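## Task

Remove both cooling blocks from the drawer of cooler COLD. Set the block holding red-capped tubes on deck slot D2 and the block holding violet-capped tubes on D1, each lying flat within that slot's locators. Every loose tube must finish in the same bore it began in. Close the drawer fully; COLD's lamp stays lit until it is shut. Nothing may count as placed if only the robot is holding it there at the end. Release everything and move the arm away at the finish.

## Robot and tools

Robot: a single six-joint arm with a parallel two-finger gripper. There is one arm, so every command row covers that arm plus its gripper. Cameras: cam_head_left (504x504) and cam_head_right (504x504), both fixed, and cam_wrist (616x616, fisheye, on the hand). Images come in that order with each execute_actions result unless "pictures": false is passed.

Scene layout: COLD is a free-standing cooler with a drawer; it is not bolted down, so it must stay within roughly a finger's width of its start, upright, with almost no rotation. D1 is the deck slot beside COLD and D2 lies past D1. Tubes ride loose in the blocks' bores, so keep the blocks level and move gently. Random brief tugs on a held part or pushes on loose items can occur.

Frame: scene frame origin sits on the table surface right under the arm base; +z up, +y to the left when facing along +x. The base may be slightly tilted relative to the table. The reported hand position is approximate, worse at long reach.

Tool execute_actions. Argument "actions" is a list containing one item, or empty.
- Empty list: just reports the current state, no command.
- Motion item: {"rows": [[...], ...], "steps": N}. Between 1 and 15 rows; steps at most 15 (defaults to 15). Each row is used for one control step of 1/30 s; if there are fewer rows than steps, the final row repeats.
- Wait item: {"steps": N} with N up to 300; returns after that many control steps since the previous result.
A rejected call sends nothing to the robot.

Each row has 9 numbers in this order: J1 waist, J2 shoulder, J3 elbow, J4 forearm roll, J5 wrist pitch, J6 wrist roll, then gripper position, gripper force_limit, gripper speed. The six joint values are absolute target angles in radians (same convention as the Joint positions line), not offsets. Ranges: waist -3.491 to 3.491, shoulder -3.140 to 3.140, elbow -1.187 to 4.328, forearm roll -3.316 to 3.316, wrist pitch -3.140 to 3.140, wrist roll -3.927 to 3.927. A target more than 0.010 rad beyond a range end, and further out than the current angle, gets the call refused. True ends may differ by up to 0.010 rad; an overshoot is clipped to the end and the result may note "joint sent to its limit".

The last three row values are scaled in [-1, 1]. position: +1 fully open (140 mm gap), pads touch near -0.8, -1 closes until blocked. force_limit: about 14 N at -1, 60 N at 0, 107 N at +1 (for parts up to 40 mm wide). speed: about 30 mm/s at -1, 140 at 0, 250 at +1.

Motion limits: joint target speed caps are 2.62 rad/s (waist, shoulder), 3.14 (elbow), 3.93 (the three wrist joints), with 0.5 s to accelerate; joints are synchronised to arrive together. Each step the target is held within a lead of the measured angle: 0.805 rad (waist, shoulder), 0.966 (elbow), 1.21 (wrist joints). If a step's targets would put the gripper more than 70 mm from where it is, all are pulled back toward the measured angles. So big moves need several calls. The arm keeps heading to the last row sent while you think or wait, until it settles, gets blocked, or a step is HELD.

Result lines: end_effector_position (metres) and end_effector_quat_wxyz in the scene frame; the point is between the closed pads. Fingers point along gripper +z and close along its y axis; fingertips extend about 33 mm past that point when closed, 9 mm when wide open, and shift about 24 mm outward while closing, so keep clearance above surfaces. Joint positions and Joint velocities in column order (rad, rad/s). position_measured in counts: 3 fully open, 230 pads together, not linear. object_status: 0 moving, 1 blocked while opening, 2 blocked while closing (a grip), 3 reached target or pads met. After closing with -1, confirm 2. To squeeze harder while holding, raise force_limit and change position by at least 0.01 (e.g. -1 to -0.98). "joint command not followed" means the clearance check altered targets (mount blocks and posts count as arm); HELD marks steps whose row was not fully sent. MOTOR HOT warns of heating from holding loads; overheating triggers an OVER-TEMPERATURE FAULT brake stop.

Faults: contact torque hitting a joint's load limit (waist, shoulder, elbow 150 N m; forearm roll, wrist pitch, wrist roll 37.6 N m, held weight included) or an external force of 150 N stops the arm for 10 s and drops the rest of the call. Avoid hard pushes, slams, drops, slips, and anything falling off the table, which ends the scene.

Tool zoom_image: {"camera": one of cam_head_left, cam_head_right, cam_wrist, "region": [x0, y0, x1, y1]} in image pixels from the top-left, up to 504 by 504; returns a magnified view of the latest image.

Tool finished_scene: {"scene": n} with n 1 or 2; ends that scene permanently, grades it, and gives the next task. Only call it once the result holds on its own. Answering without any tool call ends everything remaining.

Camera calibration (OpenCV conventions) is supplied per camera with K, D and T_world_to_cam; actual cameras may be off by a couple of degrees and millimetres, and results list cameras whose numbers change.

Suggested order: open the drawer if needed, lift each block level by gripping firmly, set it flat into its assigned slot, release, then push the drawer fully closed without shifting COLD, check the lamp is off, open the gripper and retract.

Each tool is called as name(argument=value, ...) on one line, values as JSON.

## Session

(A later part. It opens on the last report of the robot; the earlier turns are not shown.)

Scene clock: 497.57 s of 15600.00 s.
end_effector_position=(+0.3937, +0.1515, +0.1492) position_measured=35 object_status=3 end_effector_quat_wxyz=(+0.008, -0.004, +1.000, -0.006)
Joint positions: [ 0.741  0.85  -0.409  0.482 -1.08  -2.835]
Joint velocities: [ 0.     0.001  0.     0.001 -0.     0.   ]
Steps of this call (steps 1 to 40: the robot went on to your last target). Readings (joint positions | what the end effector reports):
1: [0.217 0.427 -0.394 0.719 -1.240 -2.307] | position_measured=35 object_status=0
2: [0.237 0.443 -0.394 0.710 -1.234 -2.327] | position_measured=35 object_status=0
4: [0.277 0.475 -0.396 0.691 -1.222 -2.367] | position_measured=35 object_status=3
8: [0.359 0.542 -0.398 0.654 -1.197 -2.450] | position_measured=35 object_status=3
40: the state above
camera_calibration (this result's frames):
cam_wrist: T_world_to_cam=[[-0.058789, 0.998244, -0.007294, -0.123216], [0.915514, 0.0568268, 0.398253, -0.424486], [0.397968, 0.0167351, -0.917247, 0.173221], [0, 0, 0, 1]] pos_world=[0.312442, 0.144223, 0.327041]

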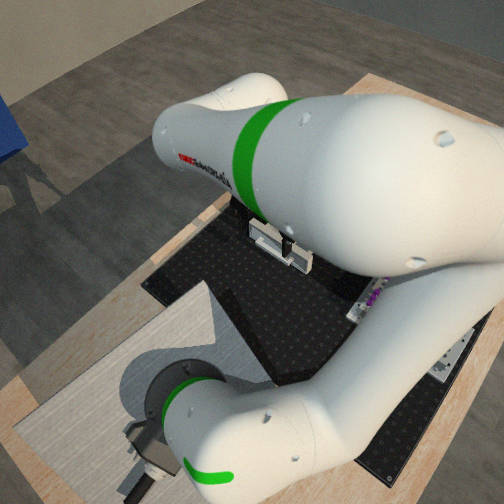

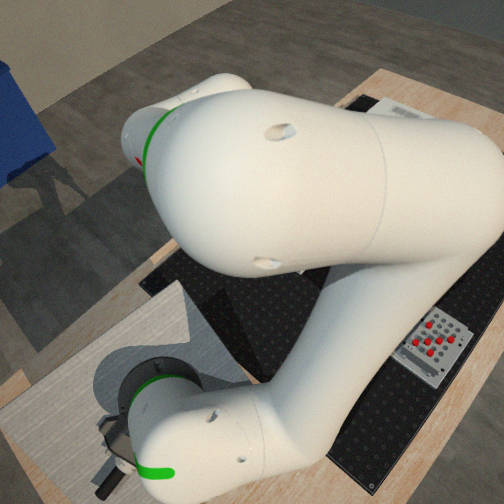

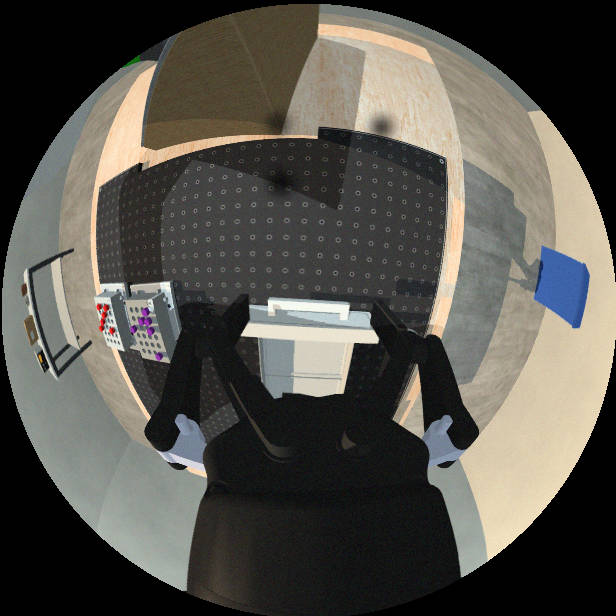

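Descend and push closed.

execute_actions(actions=[{"rows":[[0.6035,0.9599,-0.4654,0.634,-0.9163,-2.9044,0.75,-0.2,-0.5]]}], pictures=false)

execute_actions(actions=[{"rows":[[0.5945,0.9655,-0.451,0.638,-0.9224,-2.896,0.75,-0.2,-0.5],[0.5945,0.9655,-0.451,0.638,-0.9224,-2.896,0.75,-0.2,-0.5],[0.5945,0.9655,-0.451,0.638,-0.9224,-2.896,0.75,-0.2,-0.5],[0.5855,0.971,-0.4367,0.6417,-0.9284,-2.888,0.75,-0.2,-0.5],[0.5855,0.971,-0.4367,0.6417,-0.9284,-2.888,0.75,-0.2,-0.5],[0.5855,0.971,-0.4367,0.6417,-0.9284,-2.888,0.75,-0.2,-0.5],[0.576,0.9767,-0.4218,0.6457,-0.9347,-2.8794,0.75,-0.2,-0.5],[0.576,0.9767,-0.4218,0.6457,-0.9347,-2.8794,0.75,-0.2,-0.5],[0.576,0.9767,-0.4218,0.6457,-0.9347,-2.8794,0.75,-0.2,-0.5],[0.5668,0.9825,-0.4069,0.6496,-0.941,-2.8708,0.75,-0.2,-0.5],[0.5668,0.9825,-0.4069,0.6496,-0.941,-2.8708,0.75,-0.2,-0.5],[0.5668,0.9825,-0.4069,0.6496,-0.941,-2.8708,0.75,-0.2,-0.5],[0.5496,0.995,-0.3756,0.6562,-0.9537,-2.8533,0.75,-0.2,-0.5]]}], pictures=false)

execute_actions(actions=[{"rows":[[0.5325,1.0074,-0.3443,0.6628,-0.9665,-2.8358,0.75,-0.2,-0.5],[0.5325,1.0074,-0.3443,0.6628,-0.9665,-2.8358,0.75,-0.2,-0.5],[0.5325,1.0074,-0.3443,0.6628,-0.9665,-2.8358,0.75,-0.2,-0.5],[0.5165,1.021,-0.311,0.6683,-0.9797,-2.8177,0.75,-0.2,-0.5],[0.5165,1.021,-0.311,0.6683,-0.9797,-2.8177,0.75,-0.2,-0.5],[0.5165,1.021,-0.311,0.6683,-0.9797,-2.8177,0.75,-0.2,-0.5],[0.5006,1.0346,-0.2776,0.6737,-0.9929,-2.7996,0.75,-0.2,-0.5],[0.5006,1.0346,-0.2776,0.6737,-0.9929,-2.7996,0.75,-0.2,-0.5],[0.5006,1.0346,-0.2776,0.6737,-0.9929,-2.7996,0.75,-0.2,-0.5],[0.4858,1.0494,-0.2422,0.678,-1.0065,-2.7808,0.75,-0.2,-0.5],[0.4858,1.0494,-0.2422,0.678,-1.0065,-2.7808,0.75,-0.2,-0.5],[0.4858,1.0494,-0.2422,0.678,-1.0065,-2.7808,0.75,-0.2,-0.5],[0.4711,1.0642,-0.2069,0.6822,-1.0202,-2.762,0.75,-0.2,-0.5]]}], pictures=false)

execute_actions(actions=[{"rows":[[0.4575,1.0801,-0.1695,0.6851,-1.0343,-2.7426,0.75,-0.2,-0.5],[0.4575,1.0801,-0.1695,0.6851,-1.0343,-2.7426,0.75,-0.2,-0.5],[0.4575,1.0801,-0.1695,0.6851,-1.0343,-2.7426,0.75,-0.2,-0.5],[0.444,1.096,-0.132,0.688,-1.0485,-2.7232,0.75,-0.2,-0.5],[0.444,1.096,-0.132,0.688,-1.0485,-2.7232,0.75,-0.2,-0.5],[0.444,1.096,-0.132,0.688,-1.0485,-2.7232,0.75,-0.2,-0.5],[0.4316,1.1132,-0.0926,0.6901,-1.063,-2.7031,0.75,-0.2,-0.5],[0.4316,1.1132,-0.0926,0.6901,-1.063,-2.7031,0.75,-0.2,-0.5],[0.4316,1.1132,-0.0926,0.6901,-1.063,-2.7031,0.75,-0.2,-0.5],[0.4193,1.1304,-0.0532,0.6922,-1.0776,-2.6831,0.75,-0.2,-0.5],[0.4193,1.1304,-0.0532,0.6922,-1.0776,-2.6831,0.75,-0.2,-0.5],[0.4193,1.1304,-0.0532,0.6922,-1.0776,-2.6831,0.75,-0.2,-0.5],[0.4083,1.1487,-0.0121,0.6928,-1.0925,-2.6625,0.75,-0.2,-0.5]]}], pictures=false)

execute_actions(actions=[{"rows":[[0.3973,1.167,0.029,0.6933,-1.1075,-2.642,0.75,-0.2,-0.5],[0.3973,1.167,0.029,0.6933,-1.1075,-2.642,0.75,-0.2,-0.5],[0.3973,1.167,0.029,0.6933,-1.1075,-2.642,0.75,-0.2,-0.5],[0.3872,1.1864,0.0728,0.693,-1.123,-2.6205,0.75,-0.2,-0.5],[0.3872,1.1864,0.0728,0.693,-1.123,-2.6205,0.75,-0.2,-0.5],[0.3872,1.1864,0.0728,0.693,-1.123,-2.6205,0.75,-0.2,-0.5],[0.3772,1.2059,0.1167,0.6928,-1.1385,-2.599,0.75,-0.2,-0.5],[0.3772,1.2059,0.1167,0.6928,-1.1385,-2.599,0.75,-0.2,-0.5],[0.3772,1.2059,0.1167,0.6928,-1.1385,-2.599,0.75,-0.2,-0.5],[0.3681,1.2286,0.1663,0.6918,-1.1561,-2.5765,0.75,-0.2,-0.5],[0.3681,1.2286,0.1663,0.6918,-1.1561,-2.5765,0.75,-0.2,-0.5],[0.3681,1.2286,0.1663,0.6918,-1.1561,-2.5765,0.75,-0.2,-0.5],[0.359,1.2512,0.2158,0.6909,-1.1737,-2.554,0.75,-0.2,-0.5]]}], pictures=false)

execute_actions(actions=[{"rows":[[0.3545,1.2626,0.2406,0.6904,-1.1825,-2.5428,0.75,-0.2,-0.5],[0.3545,1.2626,0.2406,0.6904,-1.1825,-2.5428,0.75,-0.2,-0.5],[0.3545,1.2626,0.2406,0.6904,-1.1825,-2.5428,0.75,-0.2,-0.5],[0.3499,1.2739,0.2654,0.69,-1.1914,-2.5315,0.75,-0.2,-0.5],[0.3499,1.2739,0.2654,0.69,-1.1914,-2.5315,0.75,-0.2,-0.5],[0.3499,1.2739,0.2654,0.69,-1.1914,-2.5315,0.75,-0.2,-0.5],[0.3499,1.2739,0.2654,0.69,-1.1914,-2.5315,0.75,-0.2,-0.5],[0.3454,1.2852,0.2902,0.6895,-1.2002,-2.5203,0.75,-0.2,-0.5],[0.3454,1.2852,0.2902,0.6895,-1.2002,-2.5203,0.75,-0.2,-0.5],[0.3454,1.2852,0.2902,0.6895,-1.2002,-2.5203,0.75,-0.2,-0.5],[0.3454,1.2852,0.2902,0.6895,-1.2002,-2.5203,0.75,-0.2,-0.5],[0.3408,1.2966,0.315,0.689,-1.209,-2.509,0.75,-0.2,-0.5]]}])

Scene clock: 546.17 s of 15600.00 s.
end_effector_position=(+0.4101, +0.1502, +0.0621) position_measured=35 object_status=3 end_effector_quat_wxyz=(+0.000, +0.000, +1.000, -0.001)
Joint positions: [ 0.604  0.96  -0.465  0.634 -0.916 -2.904]
Joint velocities: [-0.003  0.002 -0.001  0.001  0.002 -0.001]
Steps of this call (steps 1 to 15: the robot went on to your last target; steps 16 to 90: nothing new was sent; then 45.10 s passed at rest; steps 91 to 105: all 15 steps of this action). Readings (joint positions | what the end effector reports):
91: [0.741 0.850 -0.409 0.482 -1.079 -2.835] | position_measured=35 object_status=3
92: [0.738 0.853 -0.410 0.486 -1.074 -2.837] | position_measured=35 object_status=3
94: [0.712 0.874 -0.421 0.514 -1.044 -2.850] | position_measured=35 object_status=3
98: [0.628 0.940 -0.455 0.606 -0.946 -2.892] | position_measured=35 object_status=3
105: the state above

Scene clock: 546.67 s of 15600.00 s.
end_effector_position=(+0.4401, +0.1508, +0.0621) position_measured=35 object_status=3 end_effector_quat_wxyz=(-0.000, +0.000, +1.000, -0.000)
Joint positions: [ 0.559  0.988 -0.392  0.653 -0.947 -2.863]
Joint velocities: [-0.153  0.109  0.282  0.066 -0.106  0.152]
Steps of this call (steps 1 to 15: all 15 steps of this action). Readings (joint positions | what the end effector reports):
1: [0.603 0.960 -0.465 0.634 -0.916 -2.904] | position_measured=35 object_status=3
2: [0.601 0.962 -0.462 0.635 -0.918 -2.902] | position_measured=35 object_status=3
4: [0.596 0.965 -0.454 0.637 -0.921 -2.898] | position_measured=35 object_status=3
8: [0.584 0.972 -0.434 0.642 -0.930 -2.886] | position_measured=35 object_status=3
15: the state above

Scene clock: 547.17 s of 15600.00 s.
end_effector_position=(+0.5019, +0.1507, +0.0621) position_measured=35 object_status=3 end_effector_quat_wxyz=(+0.000, +0.000, +1.000, -0.000)
Joint positions: [ 0.48   1.055 -0.229  0.68  -1.012 -2.774]
Joint velocities: [-0.145  0.143  0.346  0.046 -0.131  0.183]
Steps of this call (steps 1 to 15: all 15 steps of this action). Readings (joint positions | what the end effector reports):
1: [0.554 0.992 -0.384 0.655 -0.950 -2.858] | position_measured=35 object_status=3
2: [0.548 0.996 -0.373 0.657 -0.955 -2.852] | position_measured=35 object_status=3
4: [0.537 1.004 -0.353 0.661 -0.963 -2.841] | position_measured=35 object_status=3
8: [0.516 1.022 -0.310 0.668 -0.980 -2.817] | position_measured=35 object_status=3
15: the state above

Scene clock: 547.67 s of 15600.00 s.
end_effector_position=(+0.5649, +0.1501, +0.0618) position_measured=35 object_status=3 end_effector_quat_wxyz=(+0.000, +0.001, +1.000, -0.001)
Joint positions: [ 0.416  1.137 -0.039  0.692 -1.083 -2.676]
Joint velocities: [-0.111  0.175  0.398  0.013 -0.141  0.199]
Steps of this call (steps 1 to 15: all 15 steps of this action). Readings (joint positions | what the end effector reports):
1: [0.476 1.059 -0.218 0.681 -1.016 -2.768] | position_measured=35 object_status=3
2: [0.471 1.065 -0.206 0.682 -1.021 -2.762] | position_measured=35 object_status=3
4: [0.462 1.075 -0.182 0.684 -1.030 -2.749] | position_measured=35 object_status=3
8: [0.444 1.096 -0.132 0.688 -1.049 -2.723] | position_measured=35 object_status=3
15: the state above

Scene clock: 548.17 s of 15600.00 s.
end_effector_position=(+0.6266, +0.1510, +0.0621) position_measured=35 object_status=3 end_effector_quat_wxyz=(+0.000, -0.000, +1.000, -0.000)
Joint positions: [ 0.366  1.235  0.179  0.692 -1.161 -2.571]
Joint velocities: [-0.09   0.219  0.481 -0.006 -0.167  0.217]
Steps of this call (steps 1 to 15: all 15 steps of this action). Readings (joint positions | what the end effector reports):
1: [0.412 1.142 -0.027 0.693 -1.087 -2.670] | position_measured=35 object_status=3
2: [0.409 1.148 -0.013 0.693 -1.092 -2.663] | position_measured=35 object_status=3
4: [0.401 1.160 0.014 0.693 -1.102 -2.650] | position_measured=35 object_status=3
8: [0.388 1.186 0.071 0.693 -1.122 -2.621] | position_measured=35 object_status=3
15: the state above

Scene clock: 548.67 s of 15600.00 s.
end_effector_position=(+0.6586, +0.1507, +0.0619) position_measured=35 object_status=3 end_effector_quat_wxyz=(+0.000, -0.000, +1.000, -0.000)
Joint positions: [ 0.342  1.294  0.309  0.689 -1.207 -2.512]
Joint velocities: [-0.031  0.061  0.144  0.006 -0.032  0.064]
Steps of this call (steps 1 to 15: all 15 steps of this action). Readings (joint positions | what the end effector reports):
1: [0.363 1.241 0.195 0.691 -1.166 -2.564] | position_measured=35 object_status=3
2: [0.360 1.248 0.209 0.691 -1.171 -2.557] | position_measured=35 object_status=3
4: [0.356 1.258 0.231 0.691 -1.179 -2.547] | position_measured=35 object_status=3
8: [0.350 1.273 0.263 0.690 -1.190 -2.533] | position_measured=35 object_status=3
15: the state above
camera_calibration (this result's frames):
cam_wrist: T_world_to_cam=[[-0.0512748, 0.998672, 0.0051046, -0.113295], [0.922274, 0.0453902, 0.383862, -0.634021], [0.38312, 0.0243903, -0.923376, -0.00320965], [0, 0, 0, 1]] pos_world=[0.580162, 0.142001, 0.240991]

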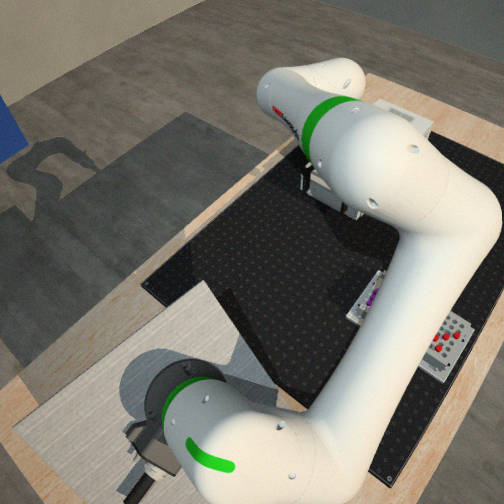

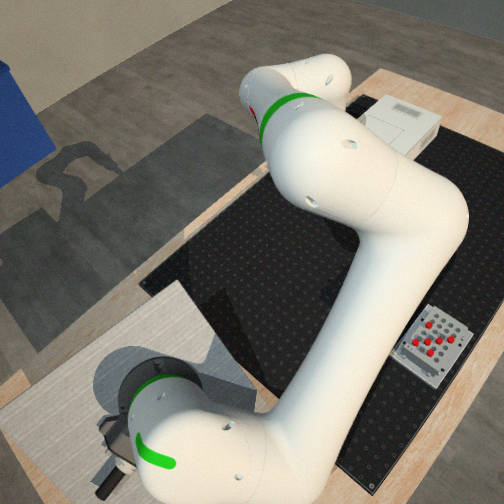

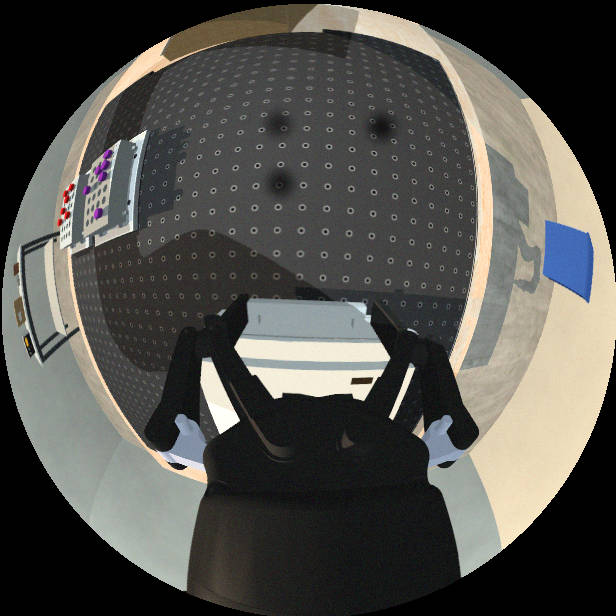

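execute_actions(actions=[{"rows":[[0.3397,1.2998,0.322,0.6888,-1.2115,-2.506,0.75,-0.2,-0.5],[0.3397,1.2998,0.322,0.6888,-1.2115,-2.506,0.75,-0.2,-0.5],[0.3397,1.2998,0.322,0.6888,-1.2115,-2.506,0.75,-0.2,-0.5],[0.3397,1.2998,0.322,0.6888,-1.2115,-2.506,0.75,-0.2,-0.5],[0.3386,1.303,0.329,0.6886,-1.214,-2.503,0.75,-0.2,-0.5],[0.3386,1.303,0.329,0.6886,-1.214,-2.503,0.75,-0.2,-0.5],[0.3386,1.303,0.329,0.6886,-1.214,-2.503,0.75,-0.2,-0.5],[0.3386,1.303,0.329,0.6886,-1.214,-2.503,0.75,-0.2,-0.5],[0.3375,1.3062,0.336,0.6884,-1.2165,-2.5,0.75,-0.2,-0.5]]}], pictures=false)

execute_actions(actions=[{"rows":[[0.3772,1.2059,0.1167,0.6928,-1.1385,-2.599,0.75,-0.2,-0.5]]}], pictures=false)

execute_actions(actions=[{"rows":[[0.5505,1.0073,-0.0466,0.56,-1.2149,-2.6,0.75,-0.2,-0.5]]}], pictures=false)

execute_actions(actions=[{"rows":[[0,0,0,0,-1.5708,-2.0,0.75,-0.2,-0.5]]}], pictures=false)

execute_actions(actions=[{"steps":60}])

zoom_image(camera="cam_head_left", region=[330, 250, 490, 400])

Scene clock: 564.23 s of 15600.00 s.
end_effector_position=(+0.6648, +0.1505, +0.0619) position_measured=35 object_status=3 end_effector_quat_wxyz=(+0.000, +0.000, +1.000, -0.000)
Joint positions: [ 0.338  1.306  0.336  0.689 -1.216 -2.5  ]
Joint velocities: [-0.     0.002  0.003 -0.    -0.002  0.002]
Steps of this call (steps 1 to 15: the robot went on to your last target; steps 16 to 90: nothing new was sent; then 12.07 s passed at rest; steps 91 to 105: all 15 steps of this action). Readings (joint positions | what the end effector reports):
91: [0.341 1.297 0.315 0.689 -1.209 -2.509] | position_measured=35 object_status=3
92: [0.340 1.298 0.318 0.689 -1.210 -2.508] | position_measured=35 object_status=3
94: [0.340 1.299 0.321 0.689 -1.210 -2.506] | position_measured=35 object_status=3
98: [0.339 1.302 0.328 0.688 -1.214 -2.504] | position_measured=35 object_status=3
105: the state above

Scene clock: 564.73 s of 15600.00 s.
end_effector_position=(+0.6102, +0.1502, +0.0617) position_measured=35 object_status=3 end_effector_quat_wxyz=(+0.000, +0.000, +1.000, -0.001)
Joint positions: [ 0.377  1.206  0.117  0.693 -1.139 -2.599]
Joint velocities: [ 0.001 -0.001 -0.002  0.001  0.    -0.001]
Steps of this call (steps 1 to 15: all 15 steps of this action). Readings (joint positions | what the end effector reports):
1: [0.338 1.306 0.336 0.689 -1.216 -2.500] | position_measured=35 object_status=3
2: [0.338 1.305 0.332 0.689 -1.215 -2.501] | position_measured=35 object_status=3
4: [0.343 1.291 0.304 0.690 -1.204 -2.514] | position_measured=35 object_status=3
8: [0.366 1.235 0.180 0.691 -1.161 -2.571] | position_measured=35 object_status=3
15: the state above

Scene clock: 565.23 s of 15600.00 s.
end_effector_position=(+0.5300, +0.1496, +0.1593) position_measured=35 object_status=3 end_effector_quat_wxyz=(+0.000, -0.025, +1.000, -0.000)
Joint positions: [ 0.55   1.008 -0.046  0.56  -1.215 -2.6  ]
Joint velocities: [ 0.008 -0.008 -0.011 -0.013 -0.006  0.001]
Steps of this call (steps 1 to 15: all 15 steps of this action). Readings (joint positions | what the end effector reports):
1: [0.377 1.206 0.117 0.693 -1.139 -2.599] | position_measured=35 object_status=3
2: [0.381 1.202 0.113 0.690 -1.141 -2.599] | position_measured=35 object_status=3
4: [0.403 1.176 0.092 0.672 -1.152 -2.599] | position_measured=35 object_status=3
8: [0.482 1.086 0.018 0.612 -1.186 -2.600] | position_measured=35 object_status=3
15: the state above

Scene clock: 565.73 s of 15600.00 s.
end_effector_position=(+0.5255, +0.0124, +0.2248) position_measured=35 object_status=3 end_effector_quat_wxyz=(-0.066, +0.046, +0.989, +0.126)
Joint positions: [ 0.354  0.679 -0.029  0.361 -1.342 -2.385]
Joint velocities: [-0.429 -0.824  0.035 -0.435 -0.275  0.464]
Steps of this call (steps 1 to 15: all 15 steps of this action). Readings (joint positions | what the end effector reports):
1: [0.550 1.008 -0.046 0.560 -1.215 -2.600] | position_measured=35 object_status=3
2: [0.548 1.003 -0.046 0.557 -1.217 -2.597] | position_measured=35 object_status=3
4: [0.530 0.977 -0.044 0.539 -1.228 -2.577] | position_measured=35 object_status=3
8: [0.461 0.872 -0.038 0.469 -1.273 -2.501] | position_measured=35 object_status=3
15: the state above

Scene clock: 567.73 s of 15600.00 s.
end_effector_position=(+0.4240, -0.2351, +0.3591) position_measured=35 object_status=3 end_effector_quat_wxyz=(-0.011, +0.134, +0.911, +0.390)
Joint positions: [-0.    -0.    -0.    -0.    -1.571 -2.   ]
Joint velocities: [ 0.    -0.     0.    -0.001  0.     0.   ]
Steps of this call (steps 1 to 45: the robot went on to your last target; steps 46 to 60: nothing new was sent). Readings (joint positions | what the end effector reports):
1: [0.340 0.651 -0.028 0.346 -1.351 -2.370] | position_measured=35 object_status=3
2: [0.325 0.623 -0.027 0.331 -1.360 -2.354] | position_measured=35 object_status=3
4: [0.296 0.567 -0.024 0.301 -1.379 -2.322] | position_measured=35 object_status=3
8: [0.238 0.456 -0.020 0.242 -1.417 -2.259] | position_measured=35 object_status=3
60: the state above
The arm was judged still, so your last target was given up. Only a new action makes it travel on or press farther. Fingers that are still opening or closing keep moving.
camera_calibration (this result's frames):
cam_wrist: T_world_to_cam=[[0.202565, 0.667463, 0.716562, -0.182539], [0.86773, -0.461494, 0.184573, -0.538718], [0.453885, 0.584394, -0.67266, 0.382147], [0, 0, 0, 1]] pos_world=[0.330987, -0.350102, 0.487289]

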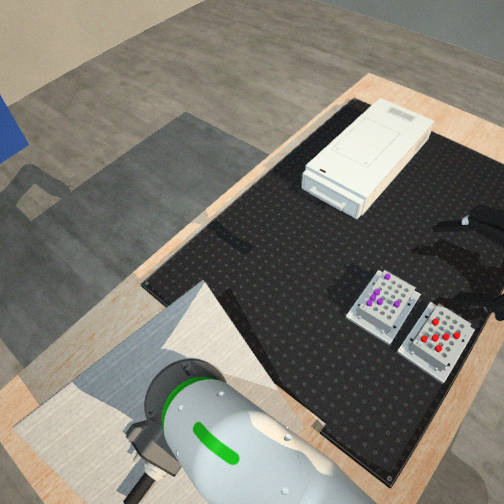

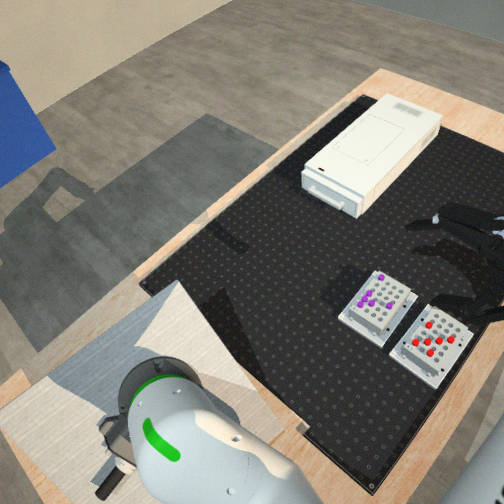

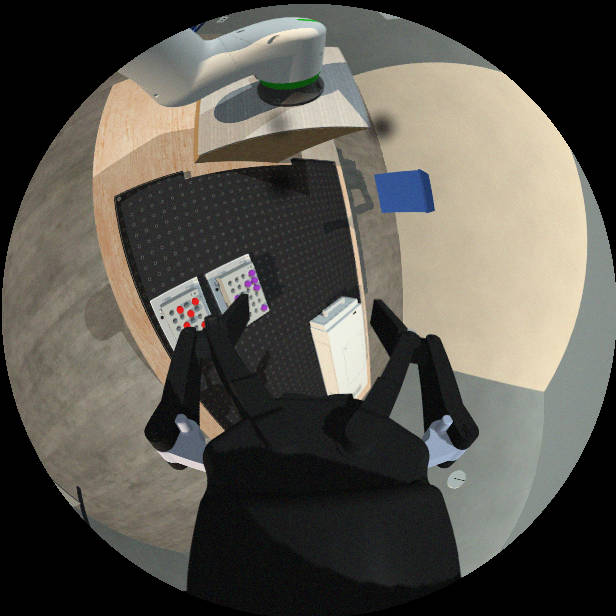

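Region (330, 250, 490, 400) of cam_head_left's 504x504 image, scaled by 3.150, with more detail than that image has; it fills the top 472 rows of this view, and the rest is white.

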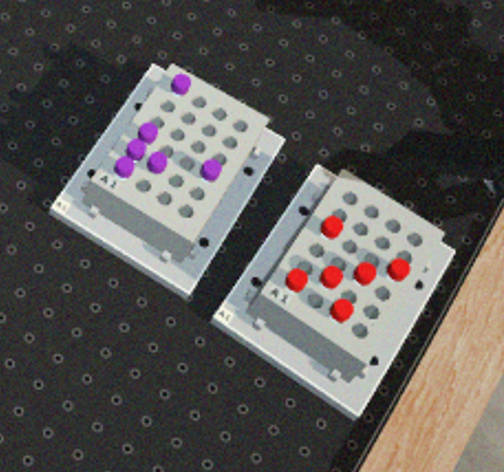

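zoom_image(camera="cam_wrist", region=[140, 245, 280, 355])

zoom_image(camera="cam_head_right", region=[330, 260, 480, 395])

Region (140, 245, 280, 355) of cam_wrist's 616x616 image, scaled by 3.600, with more detail than that image has; it fills the top 396 rows of this view, and the rest is white.

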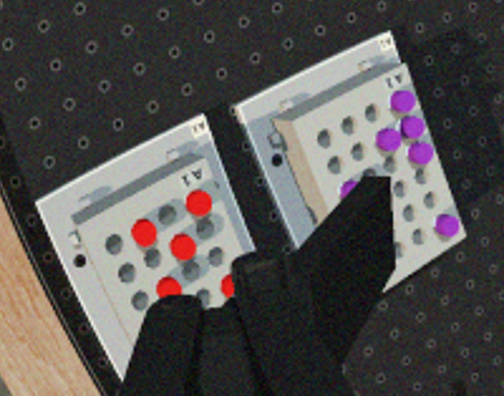

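Region (330, 260, 480, 395) of cam_head_right's 504x504 image, scaled by 3.360, with more detail than that image has; it fills the top 454 rows of this view, and the rest is white.

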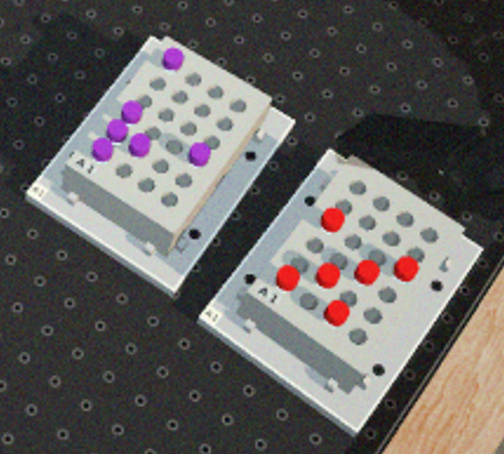

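finished_scene(scene=2)

The scene is finished: the task was done.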